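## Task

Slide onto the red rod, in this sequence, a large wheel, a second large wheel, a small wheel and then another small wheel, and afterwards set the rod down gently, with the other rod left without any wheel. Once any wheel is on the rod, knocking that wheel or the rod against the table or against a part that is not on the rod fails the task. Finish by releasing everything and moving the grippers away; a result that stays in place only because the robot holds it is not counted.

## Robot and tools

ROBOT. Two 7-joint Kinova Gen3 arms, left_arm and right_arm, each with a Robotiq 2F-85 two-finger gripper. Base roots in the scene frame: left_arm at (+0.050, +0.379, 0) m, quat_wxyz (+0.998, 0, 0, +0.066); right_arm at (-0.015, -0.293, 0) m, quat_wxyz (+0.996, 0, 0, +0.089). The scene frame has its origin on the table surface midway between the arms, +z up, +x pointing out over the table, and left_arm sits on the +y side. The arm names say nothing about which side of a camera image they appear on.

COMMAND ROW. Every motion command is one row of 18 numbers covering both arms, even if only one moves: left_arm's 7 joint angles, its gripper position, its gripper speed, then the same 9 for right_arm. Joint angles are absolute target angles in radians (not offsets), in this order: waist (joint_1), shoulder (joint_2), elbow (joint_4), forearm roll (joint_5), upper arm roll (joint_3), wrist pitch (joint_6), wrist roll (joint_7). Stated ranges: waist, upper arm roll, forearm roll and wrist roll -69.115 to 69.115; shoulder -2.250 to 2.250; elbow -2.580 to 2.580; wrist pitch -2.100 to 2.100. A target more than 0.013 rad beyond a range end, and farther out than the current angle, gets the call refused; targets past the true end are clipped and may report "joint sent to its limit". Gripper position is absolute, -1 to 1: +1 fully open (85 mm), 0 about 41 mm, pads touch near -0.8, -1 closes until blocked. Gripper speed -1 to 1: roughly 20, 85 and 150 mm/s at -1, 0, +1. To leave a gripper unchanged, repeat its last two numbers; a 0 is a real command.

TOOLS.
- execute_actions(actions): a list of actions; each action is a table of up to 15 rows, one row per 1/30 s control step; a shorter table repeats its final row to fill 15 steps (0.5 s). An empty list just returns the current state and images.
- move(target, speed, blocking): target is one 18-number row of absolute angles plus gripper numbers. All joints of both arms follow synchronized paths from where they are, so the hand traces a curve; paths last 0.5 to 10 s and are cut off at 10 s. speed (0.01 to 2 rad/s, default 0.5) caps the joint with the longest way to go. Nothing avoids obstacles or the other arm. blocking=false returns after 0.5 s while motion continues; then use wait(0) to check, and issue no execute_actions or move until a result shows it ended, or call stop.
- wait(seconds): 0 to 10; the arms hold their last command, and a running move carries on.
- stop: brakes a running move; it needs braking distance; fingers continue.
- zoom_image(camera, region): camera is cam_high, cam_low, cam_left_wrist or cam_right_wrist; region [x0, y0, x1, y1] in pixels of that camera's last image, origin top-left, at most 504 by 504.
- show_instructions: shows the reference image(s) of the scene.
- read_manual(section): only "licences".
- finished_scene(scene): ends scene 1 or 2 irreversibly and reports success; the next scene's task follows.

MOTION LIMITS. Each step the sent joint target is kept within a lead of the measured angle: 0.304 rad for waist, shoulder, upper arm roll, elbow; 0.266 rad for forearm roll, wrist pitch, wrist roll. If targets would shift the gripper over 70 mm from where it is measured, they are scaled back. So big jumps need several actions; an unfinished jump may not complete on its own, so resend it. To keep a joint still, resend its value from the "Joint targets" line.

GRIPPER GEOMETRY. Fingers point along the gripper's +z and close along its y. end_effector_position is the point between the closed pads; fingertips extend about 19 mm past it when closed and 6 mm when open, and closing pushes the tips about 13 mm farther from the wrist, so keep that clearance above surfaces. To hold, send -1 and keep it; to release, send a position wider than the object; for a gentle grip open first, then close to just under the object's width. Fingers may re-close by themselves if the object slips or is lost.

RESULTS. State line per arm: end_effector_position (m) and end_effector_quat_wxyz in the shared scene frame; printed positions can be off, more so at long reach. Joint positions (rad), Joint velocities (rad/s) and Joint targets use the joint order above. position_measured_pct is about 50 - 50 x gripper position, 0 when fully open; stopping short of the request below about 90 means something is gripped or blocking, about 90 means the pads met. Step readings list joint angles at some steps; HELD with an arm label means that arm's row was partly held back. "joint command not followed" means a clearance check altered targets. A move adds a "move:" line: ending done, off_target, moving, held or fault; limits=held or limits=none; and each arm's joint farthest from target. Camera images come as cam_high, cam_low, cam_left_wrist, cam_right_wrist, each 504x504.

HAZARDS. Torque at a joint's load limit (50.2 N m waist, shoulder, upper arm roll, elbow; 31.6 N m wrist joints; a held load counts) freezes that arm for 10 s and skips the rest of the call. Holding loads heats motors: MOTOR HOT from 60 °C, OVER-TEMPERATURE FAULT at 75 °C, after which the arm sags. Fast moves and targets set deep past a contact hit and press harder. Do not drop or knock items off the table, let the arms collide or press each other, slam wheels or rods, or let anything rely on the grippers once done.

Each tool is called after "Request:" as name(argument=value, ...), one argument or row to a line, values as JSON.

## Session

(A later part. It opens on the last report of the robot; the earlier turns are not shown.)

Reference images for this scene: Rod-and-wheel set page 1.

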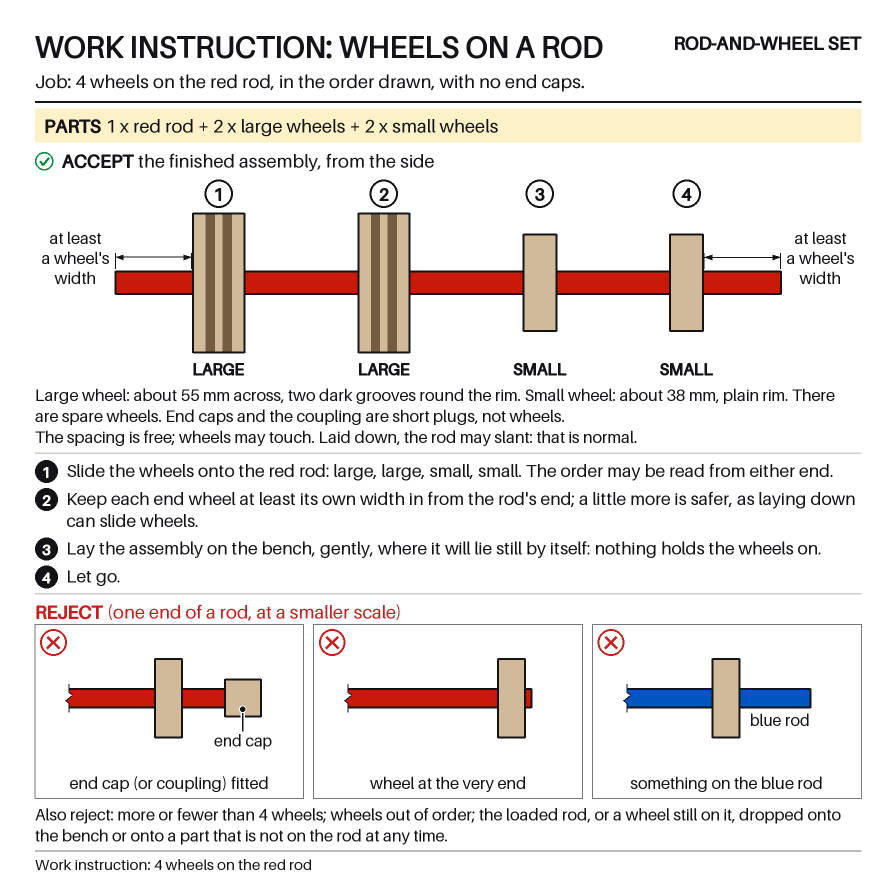

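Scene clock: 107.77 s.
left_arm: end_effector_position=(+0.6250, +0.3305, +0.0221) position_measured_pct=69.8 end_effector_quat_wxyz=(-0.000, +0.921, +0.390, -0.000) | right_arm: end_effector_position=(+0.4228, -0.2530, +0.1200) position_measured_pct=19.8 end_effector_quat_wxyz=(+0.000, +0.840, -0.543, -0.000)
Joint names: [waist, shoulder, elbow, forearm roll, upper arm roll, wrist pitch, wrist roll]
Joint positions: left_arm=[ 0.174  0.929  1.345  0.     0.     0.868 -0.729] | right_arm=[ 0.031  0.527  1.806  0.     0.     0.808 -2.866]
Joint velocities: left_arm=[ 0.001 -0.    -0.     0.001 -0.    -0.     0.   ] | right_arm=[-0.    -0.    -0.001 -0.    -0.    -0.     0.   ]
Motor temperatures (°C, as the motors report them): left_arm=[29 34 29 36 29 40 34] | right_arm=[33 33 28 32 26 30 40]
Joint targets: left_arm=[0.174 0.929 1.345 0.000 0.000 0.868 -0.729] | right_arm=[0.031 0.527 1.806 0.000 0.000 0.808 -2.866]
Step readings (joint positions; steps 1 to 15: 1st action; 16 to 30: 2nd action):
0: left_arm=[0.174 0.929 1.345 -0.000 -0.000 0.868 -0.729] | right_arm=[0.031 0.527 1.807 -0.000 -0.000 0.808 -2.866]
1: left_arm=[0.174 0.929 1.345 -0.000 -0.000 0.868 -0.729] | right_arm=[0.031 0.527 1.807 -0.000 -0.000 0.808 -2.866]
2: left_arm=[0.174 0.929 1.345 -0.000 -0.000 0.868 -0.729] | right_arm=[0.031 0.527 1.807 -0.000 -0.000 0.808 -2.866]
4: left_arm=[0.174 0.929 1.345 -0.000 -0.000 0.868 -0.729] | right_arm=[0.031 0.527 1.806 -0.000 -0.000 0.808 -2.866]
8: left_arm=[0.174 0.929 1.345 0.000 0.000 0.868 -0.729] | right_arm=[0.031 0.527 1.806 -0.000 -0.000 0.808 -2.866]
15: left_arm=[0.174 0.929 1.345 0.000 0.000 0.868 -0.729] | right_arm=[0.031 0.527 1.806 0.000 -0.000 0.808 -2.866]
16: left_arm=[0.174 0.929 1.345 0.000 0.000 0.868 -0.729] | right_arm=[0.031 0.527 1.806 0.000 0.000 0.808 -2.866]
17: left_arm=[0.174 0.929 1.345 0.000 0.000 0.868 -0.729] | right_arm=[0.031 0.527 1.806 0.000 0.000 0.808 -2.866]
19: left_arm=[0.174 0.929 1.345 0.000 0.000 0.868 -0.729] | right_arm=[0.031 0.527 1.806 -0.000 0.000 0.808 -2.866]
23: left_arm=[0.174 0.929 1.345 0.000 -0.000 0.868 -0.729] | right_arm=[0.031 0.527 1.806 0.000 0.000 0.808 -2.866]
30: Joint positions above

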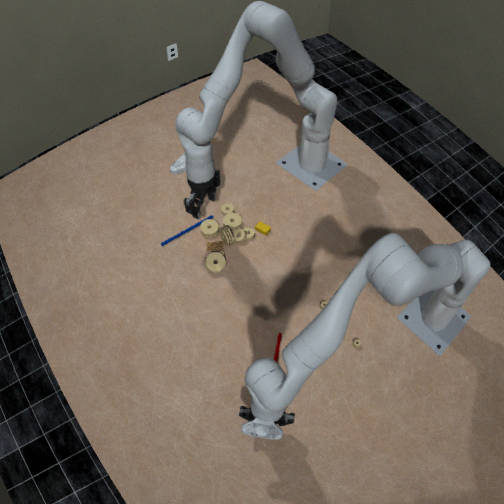

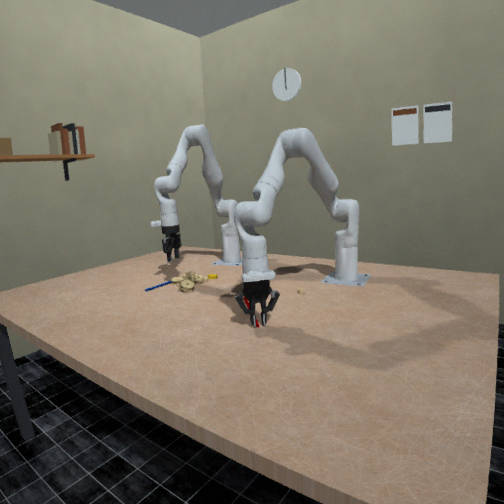

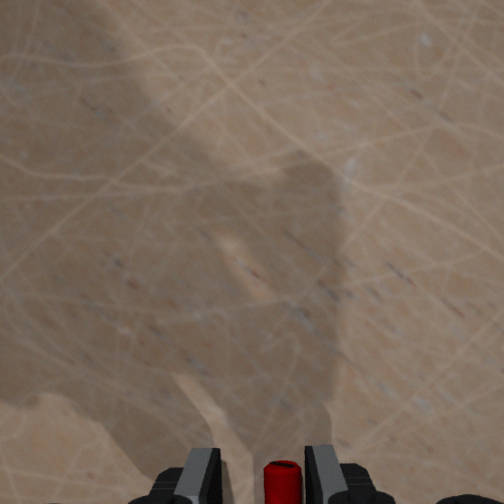

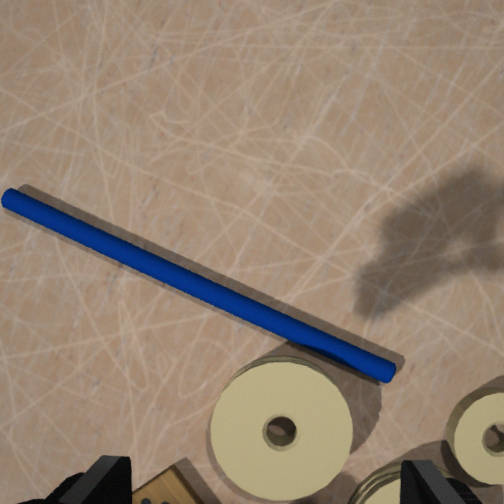

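Request:
move(
  target=[0.174,0.9292,1.3447,0,0,0.8677,-0.7289,-1,-0.3,0.0339,0.7055,1.8974,0,0,0.5387,-2.8628,0.6,0],
  speed=0.25,
)

Request:
execute_actions(
  actions=[
    [[0.174,0.9292,1.3447,0,0,0.8677,-0.7289,-1,-0.3,0.0339,0.7055,1.8974,0,0,0.5387,-2.8628,-1,0]],
    [[0.174,0.9292,1.3447,0,0,0.8677,-0.7289,-1,-0.3,0.0339,0.7055,1.8974,0,0,0.5387,-2.8628,-1,0]],
  ],
)

Scene clock: 114.93 s.
left_arm: end_effector_position=(+0.6253, +0.3305, +0.0225) position_measured_pct=86.1 end_effector_quat_wxyz=(+0.000, +0.921, +0.390, +0.000) | right_arm: end_effector_position=(+0.4182, -0.2551, +0.0241) position_measured_pct=19.8 end_effector_quat_wxyz=(-0.000, +0.840, -0.543, +0.000)
Joint names: [waist, shoulder, elbow, forearm roll, upper arm roll, wrist pitch, wrist roll]
Joint positions: left_arm=[ 0.174  0.929  1.344 -0.     0.     0.868 -0.729] | right_arm=[ 0.034  0.705  1.897 -0.    -0.     0.539 -2.863]
Joint velocities: left_arm=[ 0.001  0.    -0.    -0.    -0.    -0.001  0.   ] | right_arm=[ 0.001  0.003  0.    -0.001  0.    -0.     0.   ]
Motor temperatures (°C, as the motors report them): left_arm=[29 34 29 36 29 40 34] | right_arm=[33 33 28 32 26 30 40]
Joint targets: left_arm=[0.174 0.929 1.345 0.000 0.000 0.868 -0.729] | right_arm=[0.034 0.705 1.897 0.000 0.000 0.539 -2.863]
move: done; limits=none; left_arm: farthest joint: the shoulder, 0.001 radians from its target (0.000 radians at the start); right_arm: farthest joint: the waist, 0.000 radians from its target (0.003 radians at the start)

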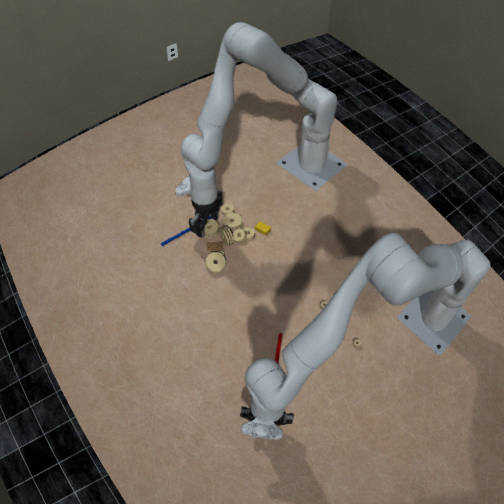

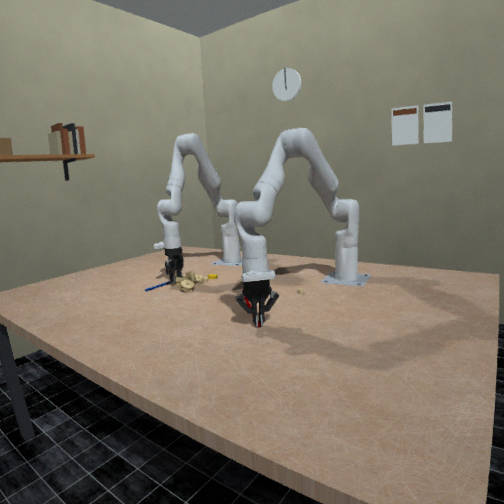

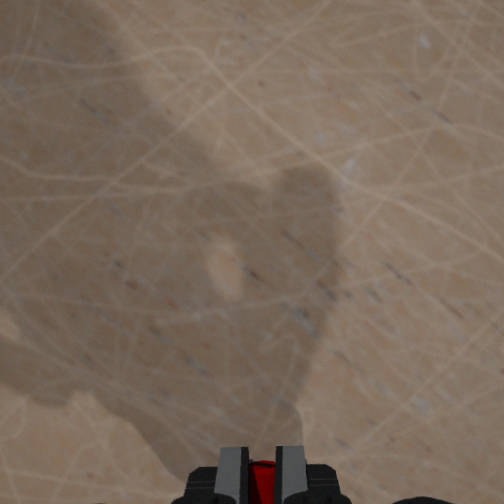

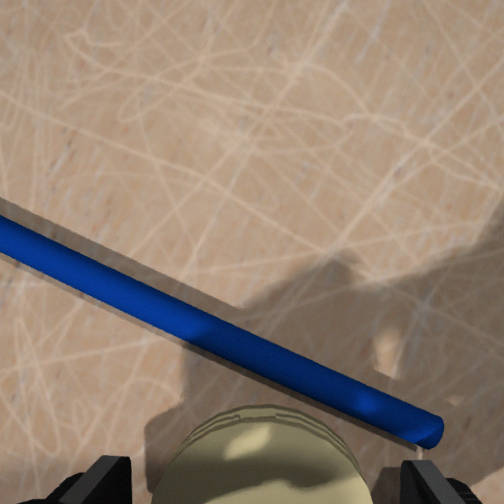

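Scene clock: 115.93 s.
left_arm: end_effector_position=(+0.6253, +0.3305, +0.0225) position_measured_pct=86.1 end_effector_quat_wxyz=(+0.000, +0.921, +0.390, +0.000) | right_arm: end_effector_position=(+0.4183, -0.2551, +0.0252) position_measured_pct=39.7 end_effector_quat_wxyz=(-0.000, +0.840, -0.543, +0.000)
Joint names: [waist, shoulder, elbow, forearm roll, upper arm roll, wrist pitch, wrist roll]
Joint positions: left_arm=[ 0.174  0.929  1.344 -0.     0.     0.868 -0.729] | right_arm=[ 0.034  0.703  1.898  0.     0.     0.54  -2.863]
Joint velocities: left_arm=[-0.001 -0.    -0.001  0.001  0.001 -0.    -0.   ] | right_arm=[ 0.    -0.     0.001  0.     0.    -0.    -0.   ]
Motor temperatures (°C, as the motors report them): left_arm=[29 34 29 36 29 40 34] | right_arm=[33 33 28 32 26 30 40]
Joint targets: left_arm=[0.174 0.929 1.345 0.000 0.000 0.868 -0.729] | right_arm=[0.034 0.705 1.897 0.000 0.000 0.539 -2.863]
Step readings (joint positions; steps 1 to 15: 1st action; 16 to 30: 2nd action):
0: left_arm=[0.174 0.929 1.344 -0.000 0.000 0.868 -0.729] | right_arm=[0.034 0.705 1.897 -0.000 -0.000 0.539 -2.863]
1: left_arm=[0.174 0.929 1.344 -0.000 0.000 0.868 -0.729] | right_arm=[0.034 0.705 1.897 -0.000 0.000 0.539 -2.863]
2: left_arm=[0.174 0.929 1.344 -0.000 0.000 0.868 -0.729] | right_arm=[0.034 0.705 1.897 0.000 0.000 0.539 -2.863]
4: left_arm=[0.174 0.929 1.344 -0.000 0.000 0.868 -0.729] | right_arm=[0.034 0.705 1.897 0.000 0.000 0.539 -2.863]
8: left_arm=[0.174 0.929 1.344 -0.000 0.000 0.868 -0.729] | right_arm=[0.034 0.704 1.897 -0.000 0.000 0.540 -2.863]
15: left_arm=[0.174 0.929 1.344 -0.000 0.000 0.868 -0.729] | right_arm=[0.034 0.703 1.898 0.000 0.000 0.540 -2.863]
16: left_arm=[0.174 0.929 1.344 -0.000 0.000 0.868 -0.729] | right_arm=[0.034 0.703 1.898 0.000 0.000 0.540 -2.863]
17: left_arm=[0.174 0.929 1.344 -0.000 0.000 0.868 -0.729] | right_arm=[0.034 0.703 1.898 0.000 0.000 0.540 -2.863]
19: left_arm=[0.174 0.929 1.344 -0.000 0.000 0.868 -0.729] | right_arm=[0.034 0.703 1.898 0.000 0.000 0.540 -2.863]
23: left_arm=[0.174 0.929 1.344 -0.000 0.000 0.868 -0.729] | right_arm=[0.034 0.703 1.898 0.000 0.000 0.540 -2.863]
30: Joint positions above

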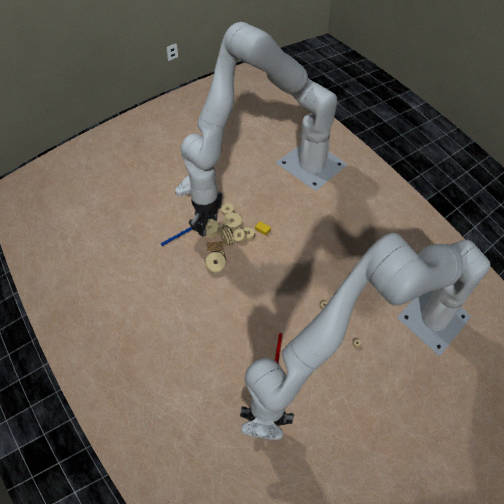

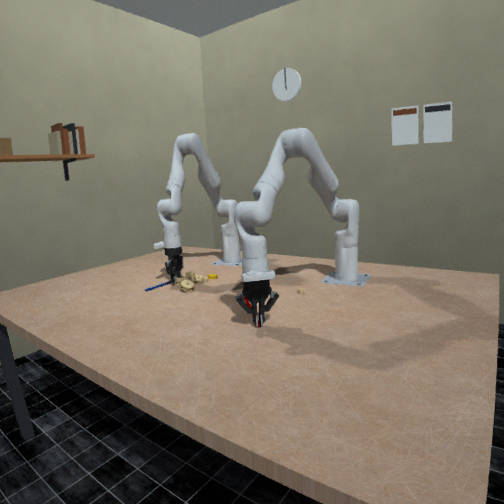

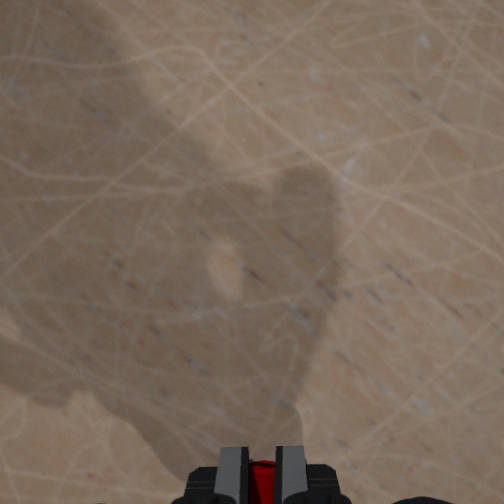

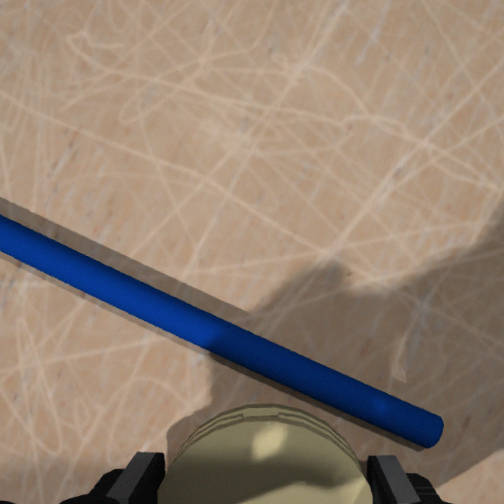

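Request:
move(
  target=[-0.0806,0.3439,1.5569,0,0,1.2408,-0.779,-1,-0.3,0.0339,0.527,1.8065,0,0,0.8081,-2.8628,-1,0],
  speed=0.6,
)

Request:
move(
  target=[-0.0806,0.3439,1.5569,0,0,1.2408,-0.779,-1,-0.3,-0.8263,0.8563,2.4423,0,0,-1.7278,-1.5753,-1,0],
  speed=1.1,
)

Request:
zoom_image(
  camera="cam_high",
  region=[290,240,400,350],
)

Request:
zoom_image(
  camera="cam_low",
  region=[240,200,330,260],
)

Scene clock: 126.70 s.
left_arm: end_effector_position=(+0.4843, +0.4478, +0.2677) position_measured_pct=86.1 end_effector_quat_wxyz=(-0.000, +0.876, +0.482, -0.000) | right_arm: end_effector_position=(+0.4229, -0.2544, +0.1200) position_measured_pct=39.7 end_effector_quat_wxyz=(+0.000, +0.840, -0.543, -0.000)
Joint names: [waist, shoulder, elbow, forearm roll, upper arm roll, wrist pitch, wrist roll]
Joint positions: left_arm=[-0.08   0.344  1.557 -0.    -0.     1.241 -0.779] | right_arm=[ 0.034  0.527  1.806  0.     0.     0.808 -2.863]
Joint velocities: left_arm=[-0.002 -0.003  0.001  0.002  0.    -0.001 -0.   ] | right_arm=[-0.    -0.001 -0.002  0.    -0.     0.     0.   ]
Motor temperatures (°C, as the motors report them): left_arm=[29 35 29 36 29 40 34] | right_arm=[33 33 28 32 26 30 40]
Joint targets: left_arm=[-0.081 0.344 1.557 0.000 0.000 1.241 -0.779] | right_arm=[0.034 0.527 1.806 0.000 0.000 0.808 -2.863]
move: done; limits=none; left_arm: farthest joint: the waist, 0.000 radians from its target (0.255 radians at the start); right_arm: farthest joint: the waist, 0.000 radians from its target (0.000 radians at the start)

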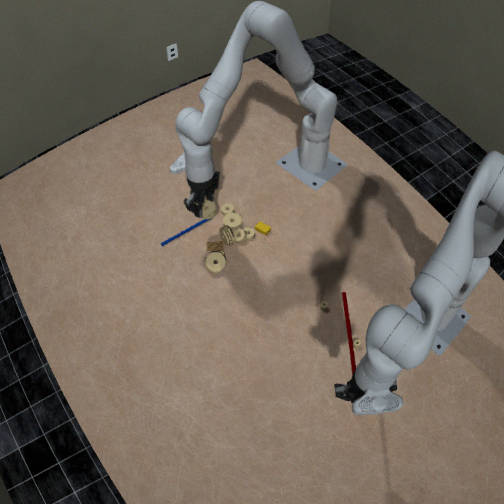

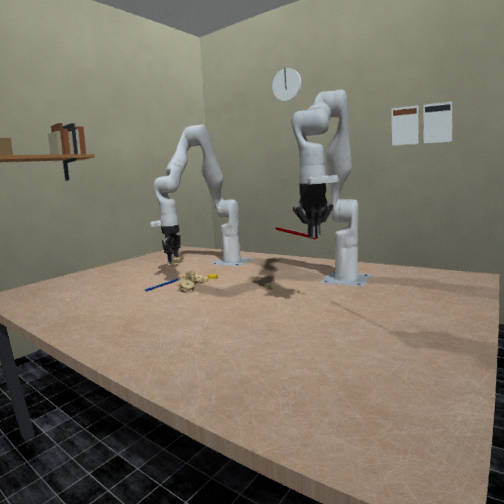

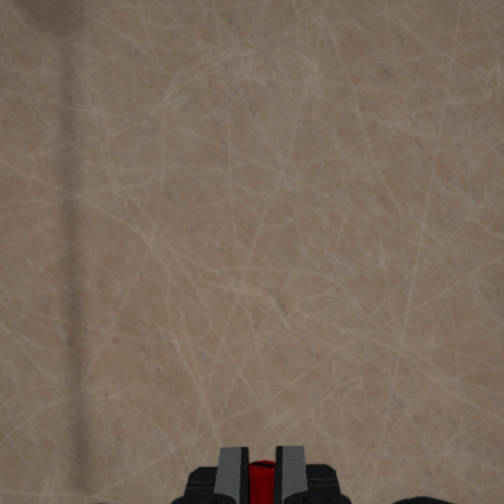

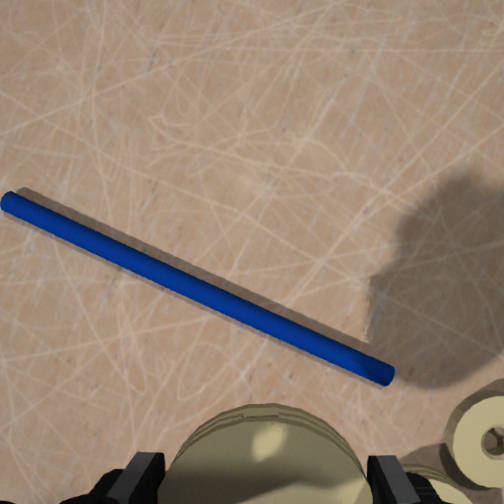

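Scene clock: 129.63 s.
left_arm: end_effector_position=(+0.4842, +0.4479, +0.2678) position_measured_pct=86.1 end_effector_quat_wxyz=(-0.000, +0.876, +0.482, -0.000) | right_arm: end_effector_position=(+0.3170, +0.1830, +0.2501) position_measured_pct=39.7 end_effector_quat_wxyz=(-0.342, +0.620, +0.339, +0.619)
Joint names: [waist, shoulder, elbow, forearm roll, upper arm roll, wrist pitch, wrist roll]
Joint positions: left_arm=[-0.081  0.344  1.557  0.     0.     1.241 -0.779] | right_arm=[-0.826  0.856  2.442  0.    -0.    -1.728 -1.575]
Joint velocities: left_arm=[-0.    -0.     0.     0.001  0.     0.     0.001] | right_arm=[-0.002  0.001  0.     0.     0.    -0.     0.   ]
Motor temperatures (°C, as the motors report them): left_arm=[29 35 29 36 29 40 34] | right_arm=[33 33 28 32 26 30 40]
Joint targets: left_arm=[-0.081 0.344 1.557 0.000 0.000 1.241 -0.779] | right_arm=[-0.826 0.856 2.442 0.000 0.000 -1.728 -1.575]
move: done; limits=none; left_arm: farthest joint: the waist, 0.000 radians from its target (0.000 radians at the start); right_arm: farthest joint: the waist, 0.000 radians from its target (0.860 radians at the start)

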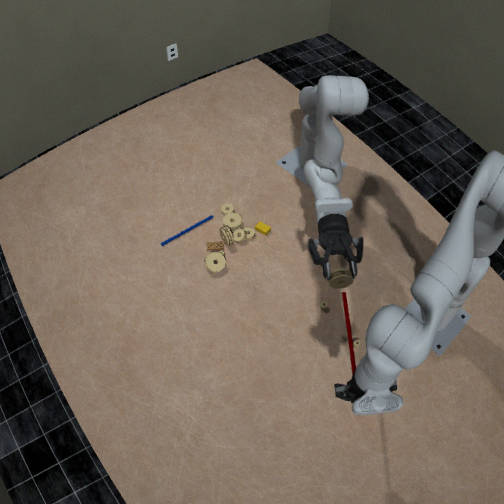

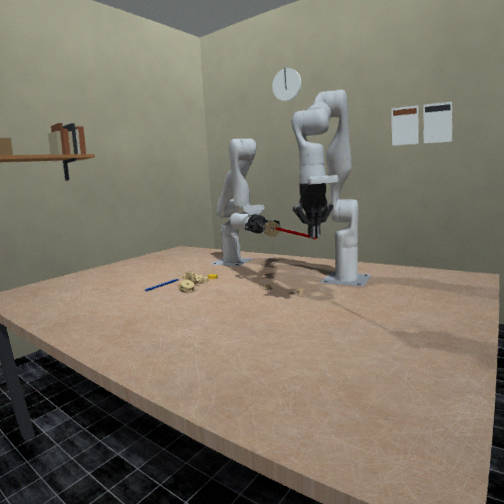

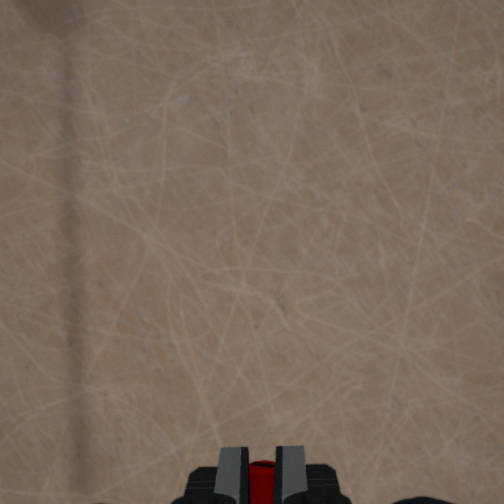

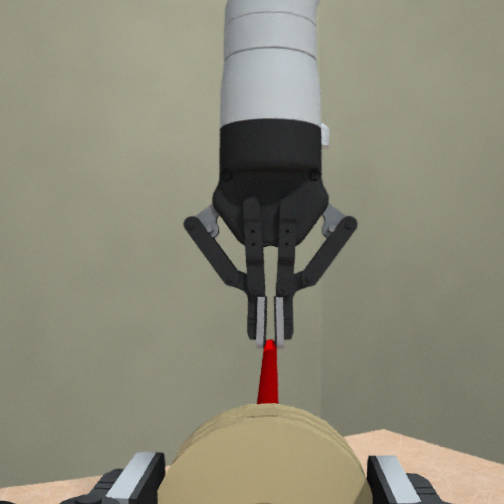

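Region (290, 240, 400, 350) of cam_high's 504x504 image, scaled by 4.582, with more detail than that image has.

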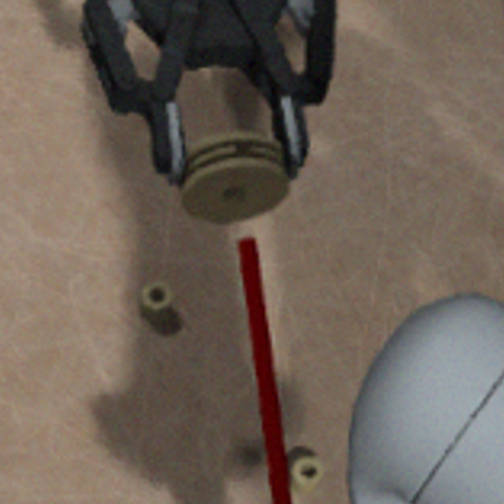

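Region (240, 200, 330, 260) of cam_low's 504x504 image, scaled by 5.600, with more detail than that image has.

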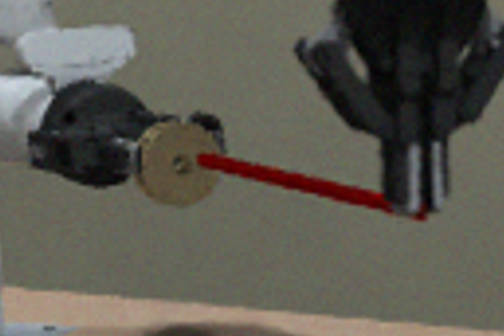

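Request:
execute_actions(
  actions=[],
)

Scene clock: 144.43 s.
left_arm: end_effector_position=(+0.4842, +0.4479, +0.2678) position_measured_pct=86.1 end_effector_quat_wxyz=(-0.000, +0.876, +0.482, -0.000) | right_arm: end_effector_position=(+0.3169, +0.1831, +0.2500) position_measured_pct=39.7 end_effector_quat_wxyz=(-0.342, +0.620, +0.339, +0.619)
Joint names: [waist, shoulder, elbow, forearm roll, upper arm roll, wrist pitch, wrist roll]
Joint positions: left_arm=[-0.081  0.344  1.557  0.     0.     1.241 -0.779] | right_arm=[-0.826  0.856  2.442 -0.     0.    -1.728 -1.575]
Joint velocities: left_arm=[0.    0.001 0.    0.001 0.    0.    0.   ] | right_arm=[ 0.    -0.     0.001  0.    -0.    -0.    -0.   ]
Motor temperatures (°C, as the motors report them): left_arm=[29 35 29 36 29 40 34] | right_arm=[33 33 28 32 26 30 40]
Joint targets: left_arm=[-0.081 0.344 1.557 0.000 0.000 1.241 -0.779] | right_arm=[-0.826 0.856 2.442 0.000 0.000 -1.728 -1.575]

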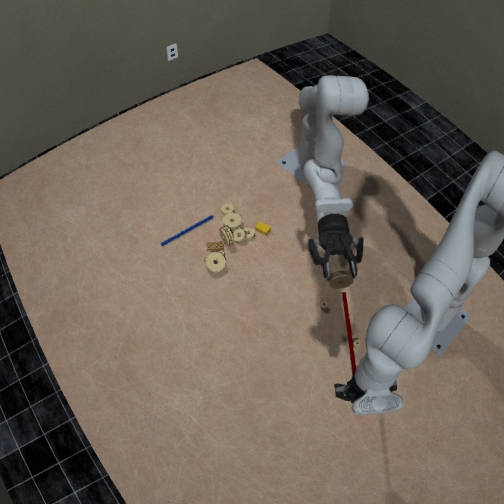

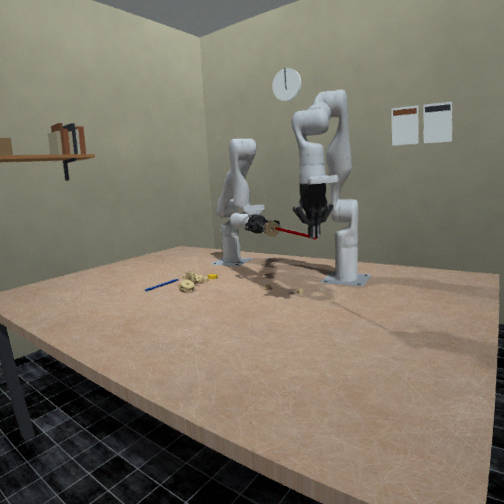

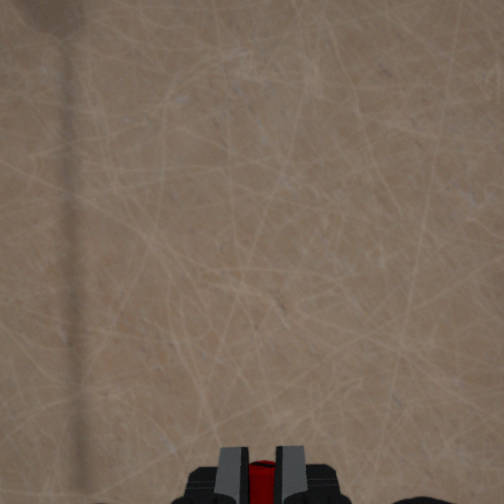

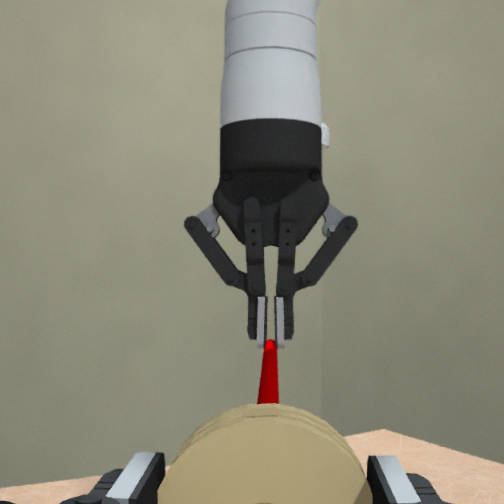

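Request:
move(
  target=[-0.0806,0.3439,1.5569,0,0,1.2408,-0.779,-1,-0.3,-0.8263,0.8478,2.3791,0,0,-1.6561,-1.5753,-1,0],
  speed=0.15,
)

Request:
zoom_image(
  camera="cam_high",
  region=[290,240,400,350],
)

Request:
zoom_image(
  camera="cam_low",
  region=[240,200,330,260],
)

Scene clock: 149.07 s.
left_arm: end_effector_position=(+0.4842, +0.4479, +0.2678) position_measured_pct=86.1 end_effector_quat_wxyz=(-0.000, +0.876, +0.482, -0.000) | right_arm: end_effector_position=(+0.3276, +0.2000, +0.2499) position_measured_pct=39.7 end_effector_quat_wxyz=(-0.342, +0.620, +0.339, +0.619)
Joint names: [waist, shoulder, elbow, forearm roll, upper arm roll, wrist pitch, wrist roll]
Joint positions: left_arm=[-0.081  0.344  1.557  0.     0.     1.241 -0.779] | right_arm=[-0.826  0.848  2.379 -0.     0.    -1.656 -1.575]
Joint velocities: left_arm=[ 0.    -0.    -0.    -0.001  0.    -0.    -0.   ] | right_arm=[-0.    -0.001 -0.002 -0.    -0.     0.     0.   ]
Motor temperatures (°C, as the motors report them): left_arm=[29 35 29 36 29 40 34] | right_arm=[33 33 28 32 26 30 40]
Joint targets: left_arm=[-0.081 0.344 1.557 0.000 0.000 1.241 -0.779] | right_arm=[-0.826 0.848 2.379 0.000 0.000 -1.656 -1.575]
move: done; limits=none; left_arm: farthest joint: the waist, 0.000 radians from its target (0.000 radians at the start); right_arm: farthest joint: the waist, 0.000 radians from its target (0.000 radians at the start)

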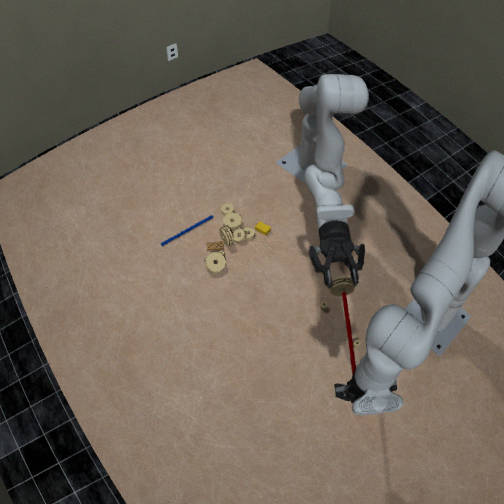

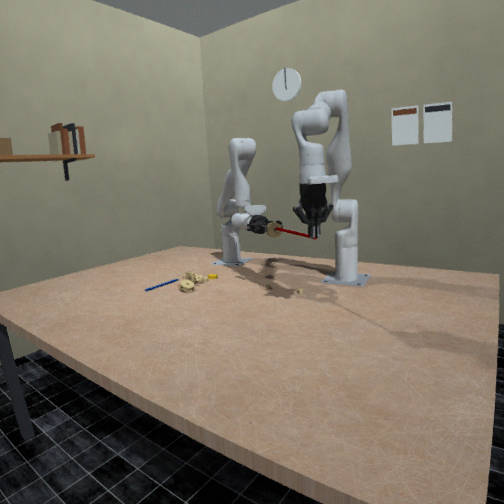

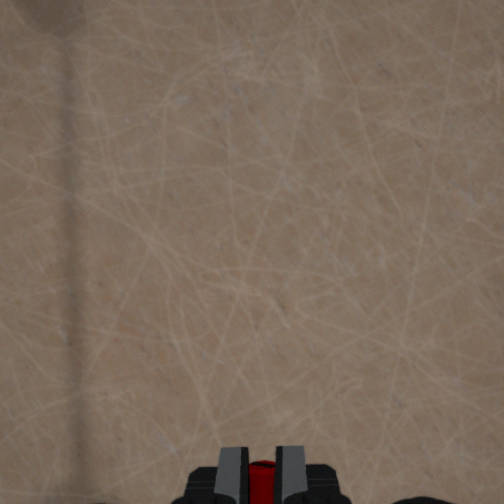

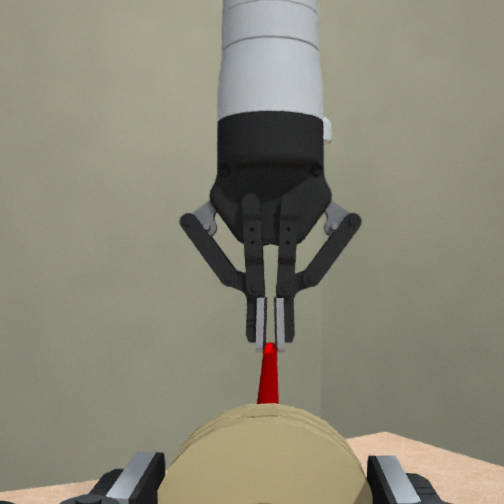

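Region (290, 240, 400, 350) of cam_high's 504x504 image, scaled by 4.582, with more detail than that image has.

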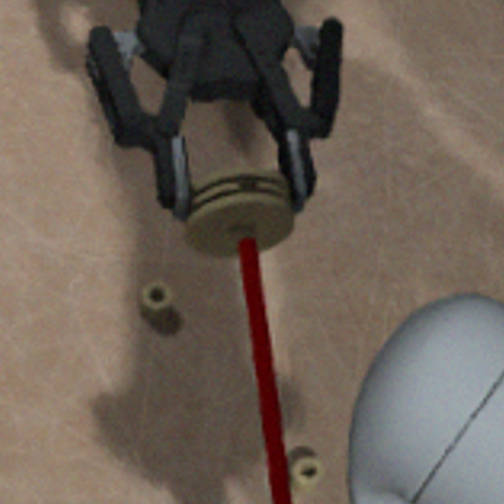

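Region (240, 200, 330, 260) of cam_low's 504x504 image, scaled by 5.600, with more detail than that image has.

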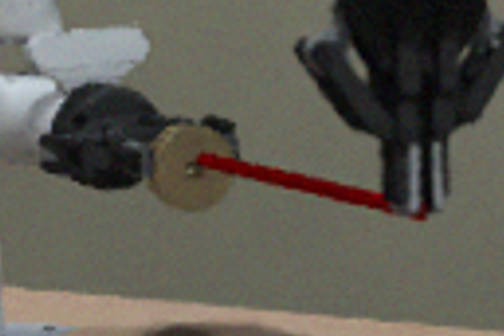

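Request:
move(
  target=[-0.0806,0.3439,1.5569,0,0,1.2408,-0.779,-1,-0.3,-0.8263,0.8304,2.3811,0,0,-1.6407,-1.5753,-1,0],
  speed=0.08,
)

Request:
zoom_image(
  camera="cam_low",
  region=[250,210,310,250],
)

Request:
zoom_image(
  camera="cam_high",
  region=[310,260,370,320],
)

Scene clock: 156.67 s.
left_arm: end_effector_position=(+0.4842, +0.4479, +0.2678) position_measured_pct=86.1 end_effector_quat_wxyz=(-0.000, +0.876, +0.482, -0.000) | right_arm: end_effector_position=(+0.3276, +0.2000, +0.2549) position_measured_pct=39.7 end_effector_quat_wxyz=(-0.342, +0.621, +0.339, +0.619)
Joint names: [waist, shoulder, elbow, forearm roll, upper arm roll, wrist pitch, wrist roll]
Joint positions: left_arm=[-0.081  0.344  1.557  0.     0.     1.241 -0.779] | right_arm=[-0.826  0.831  2.381  0.     0.    -1.641 -1.575]
Joint velocities: left_arm=[ 0.     0.     0.    -0.001  0.    -0.     0.   ] | right_arm=[-0.    -0.002 -0.002 -0.    -0.     0.    -0.   ]
Motor temperatures (°C, as the motors report them): left_arm=[29 35 29 36 29 40 34] | right_arm=[33 33 28 32 26 30 40]
Joint targets: left_arm=[-0.081 0.344 1.557 0.000 0.000 1.241 -0.779] | right_arm=[-0.826 0.830 2.381 0.000 0.000 -1.641 -1.575]
move: done; limits=none; left_arm: farthest joint: the waist, 0.000 radians from its target (0.000 radians at the start); right_arm: farthest joint: the waist, 0.000 radians from its target (0.000 radians at the start)

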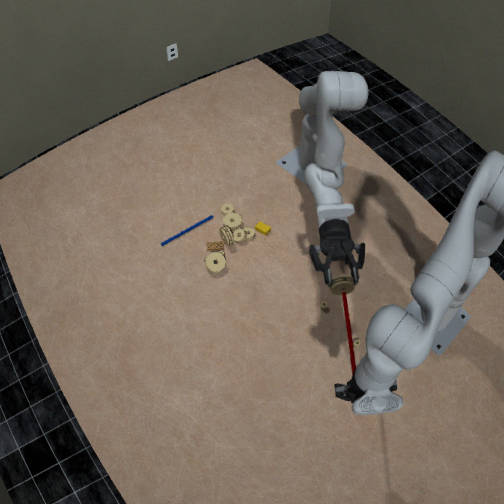

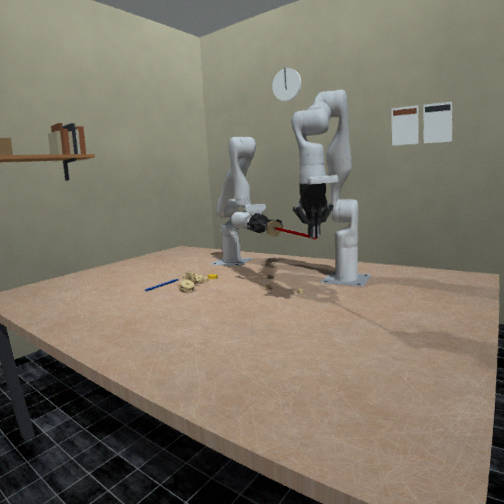

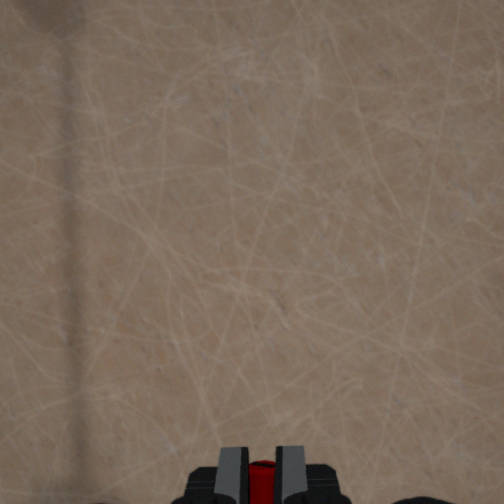

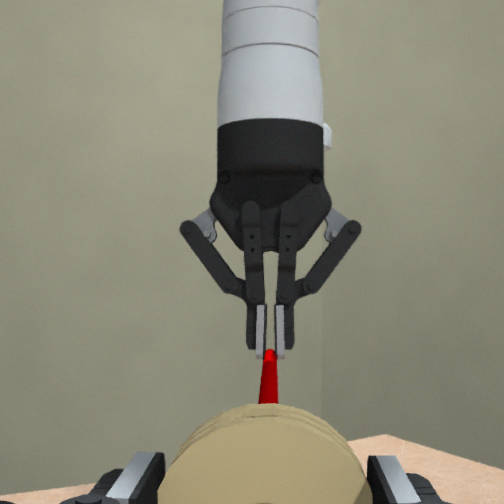

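Region (250, 210, 310, 250) of cam_low's 504x504 image, scaled by 8.400, with more detail than that image has.

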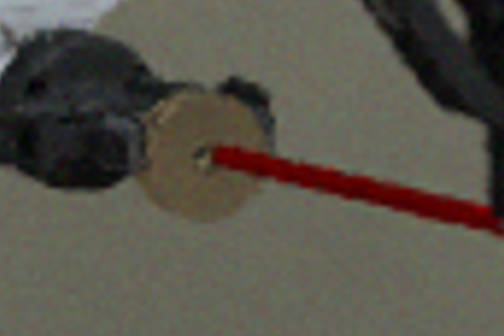

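Region (310, 260, 370, 320) of cam_high's 504x504 image, scaled by 8.400, with more detail than that image has.

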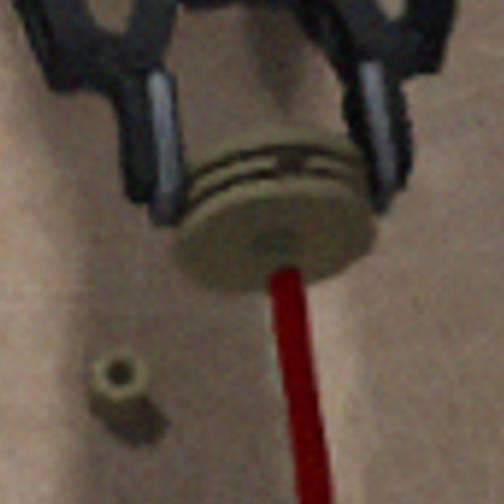

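Request:
move(
  target=[-0.0806,0.3439,1.5569,0,0,1.2408,-0.779,-1,-0.3,-0.8295,0.8304,2.3811,0,0,-1.6407,-1.5785,-1,0],
  speed=0.02,
)

Request:
zoom_image(
  camera="cam_low",
  region=[250,210,310,250],
)

Request:
zoom_image(
  camera="cam_high",
  region=[310,260,370,320],
)

Scene clock: 163.07 s.
left_arm: end_effector_position=(+0.4842, +0.4479, +0.2678) position_measured_pct=86.1 end_effector_quat_wxyz=(-0.000, +0.876, +0.482, -0.000) | right_arm: end_effector_position=(+0.3260, +0.2011, +0.2551) position_measured_pct=39.7 end_effector_quat_wxyz=(-0.344, +0.620, +0.339, +0.618)
Joint names: [waist, shoulder, elbow, forearm roll, upper arm roll, wrist pitch, wrist roll]
Joint positions: left_arm=[-0.081  0.344  1.557  0.     0.     1.241 -0.779] | right_arm=[-0.829  0.83   2.381  0.    -0.    -1.641 -1.578]
Joint velocities: left_arm=[-0.001  0.     0.    -0.    -0.001  0.    -0.   ] | right_arm=[-0.001  0.     0.001  0.001  0.     0.    -0.   ]
Motor temperatures (°C, as the motors report them): left_arm=[29 35 29 36 29 40 34] | right_arm=[33 33 28 32 26 30 40]
Joint targets: left_arm=[-0.081 0.344 1.557 0.000 0.000 1.241 -0.779] | right_arm=[-0.830 0.830 2.381 0.000 0.000 -1.641 -1.579]
move: done; limits=none; left_arm: farthest joint: the waist, 0.000 radians from its target (0.000 radians at the start); right_arm: farthest joint: the waist, 0.000 radians from its target (0.003 radians at the start)

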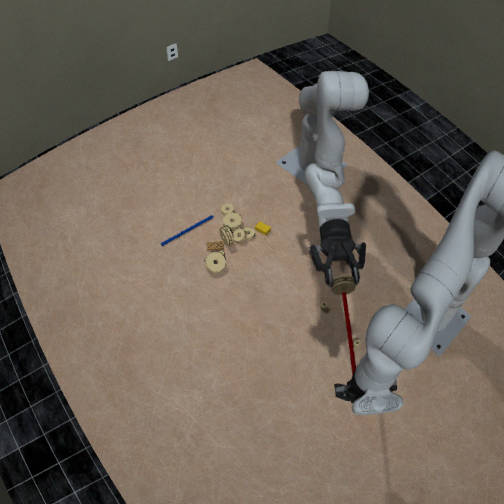

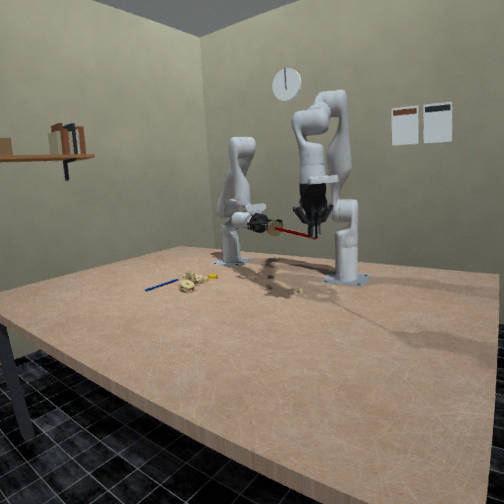

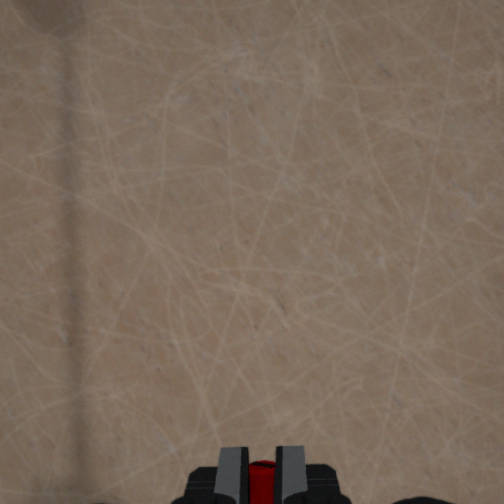

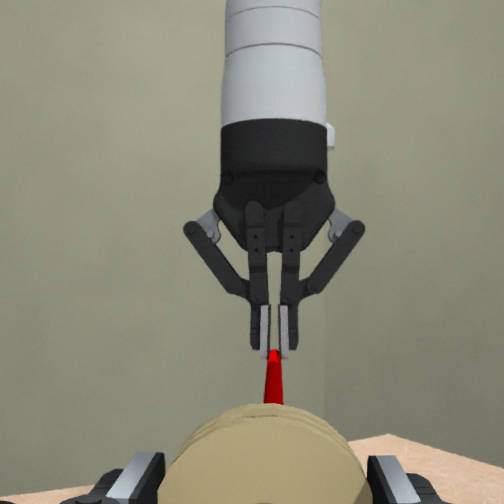

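Region (250, 210, 310, 250) of cam_low's 504x504 image, scaled by 8.400, with more detail than that image has.

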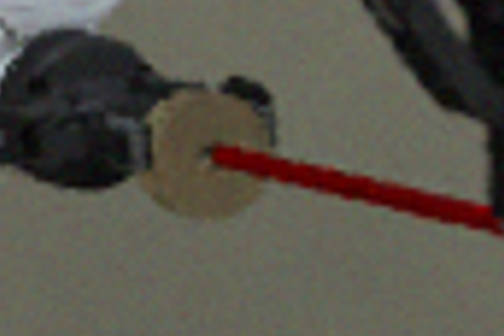

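Region (310, 260, 370, 320) of cam_high's 504x504 image, scaled by 8.400, with more detail than that image has.

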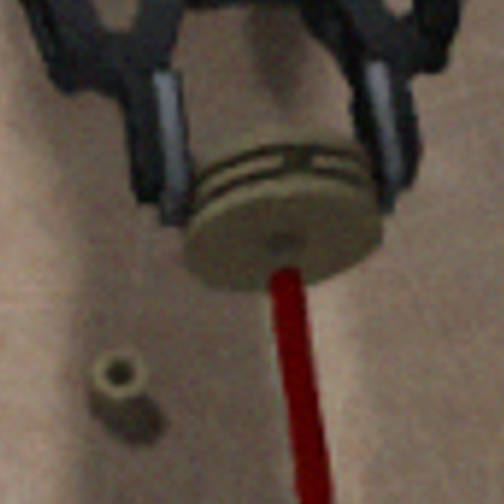

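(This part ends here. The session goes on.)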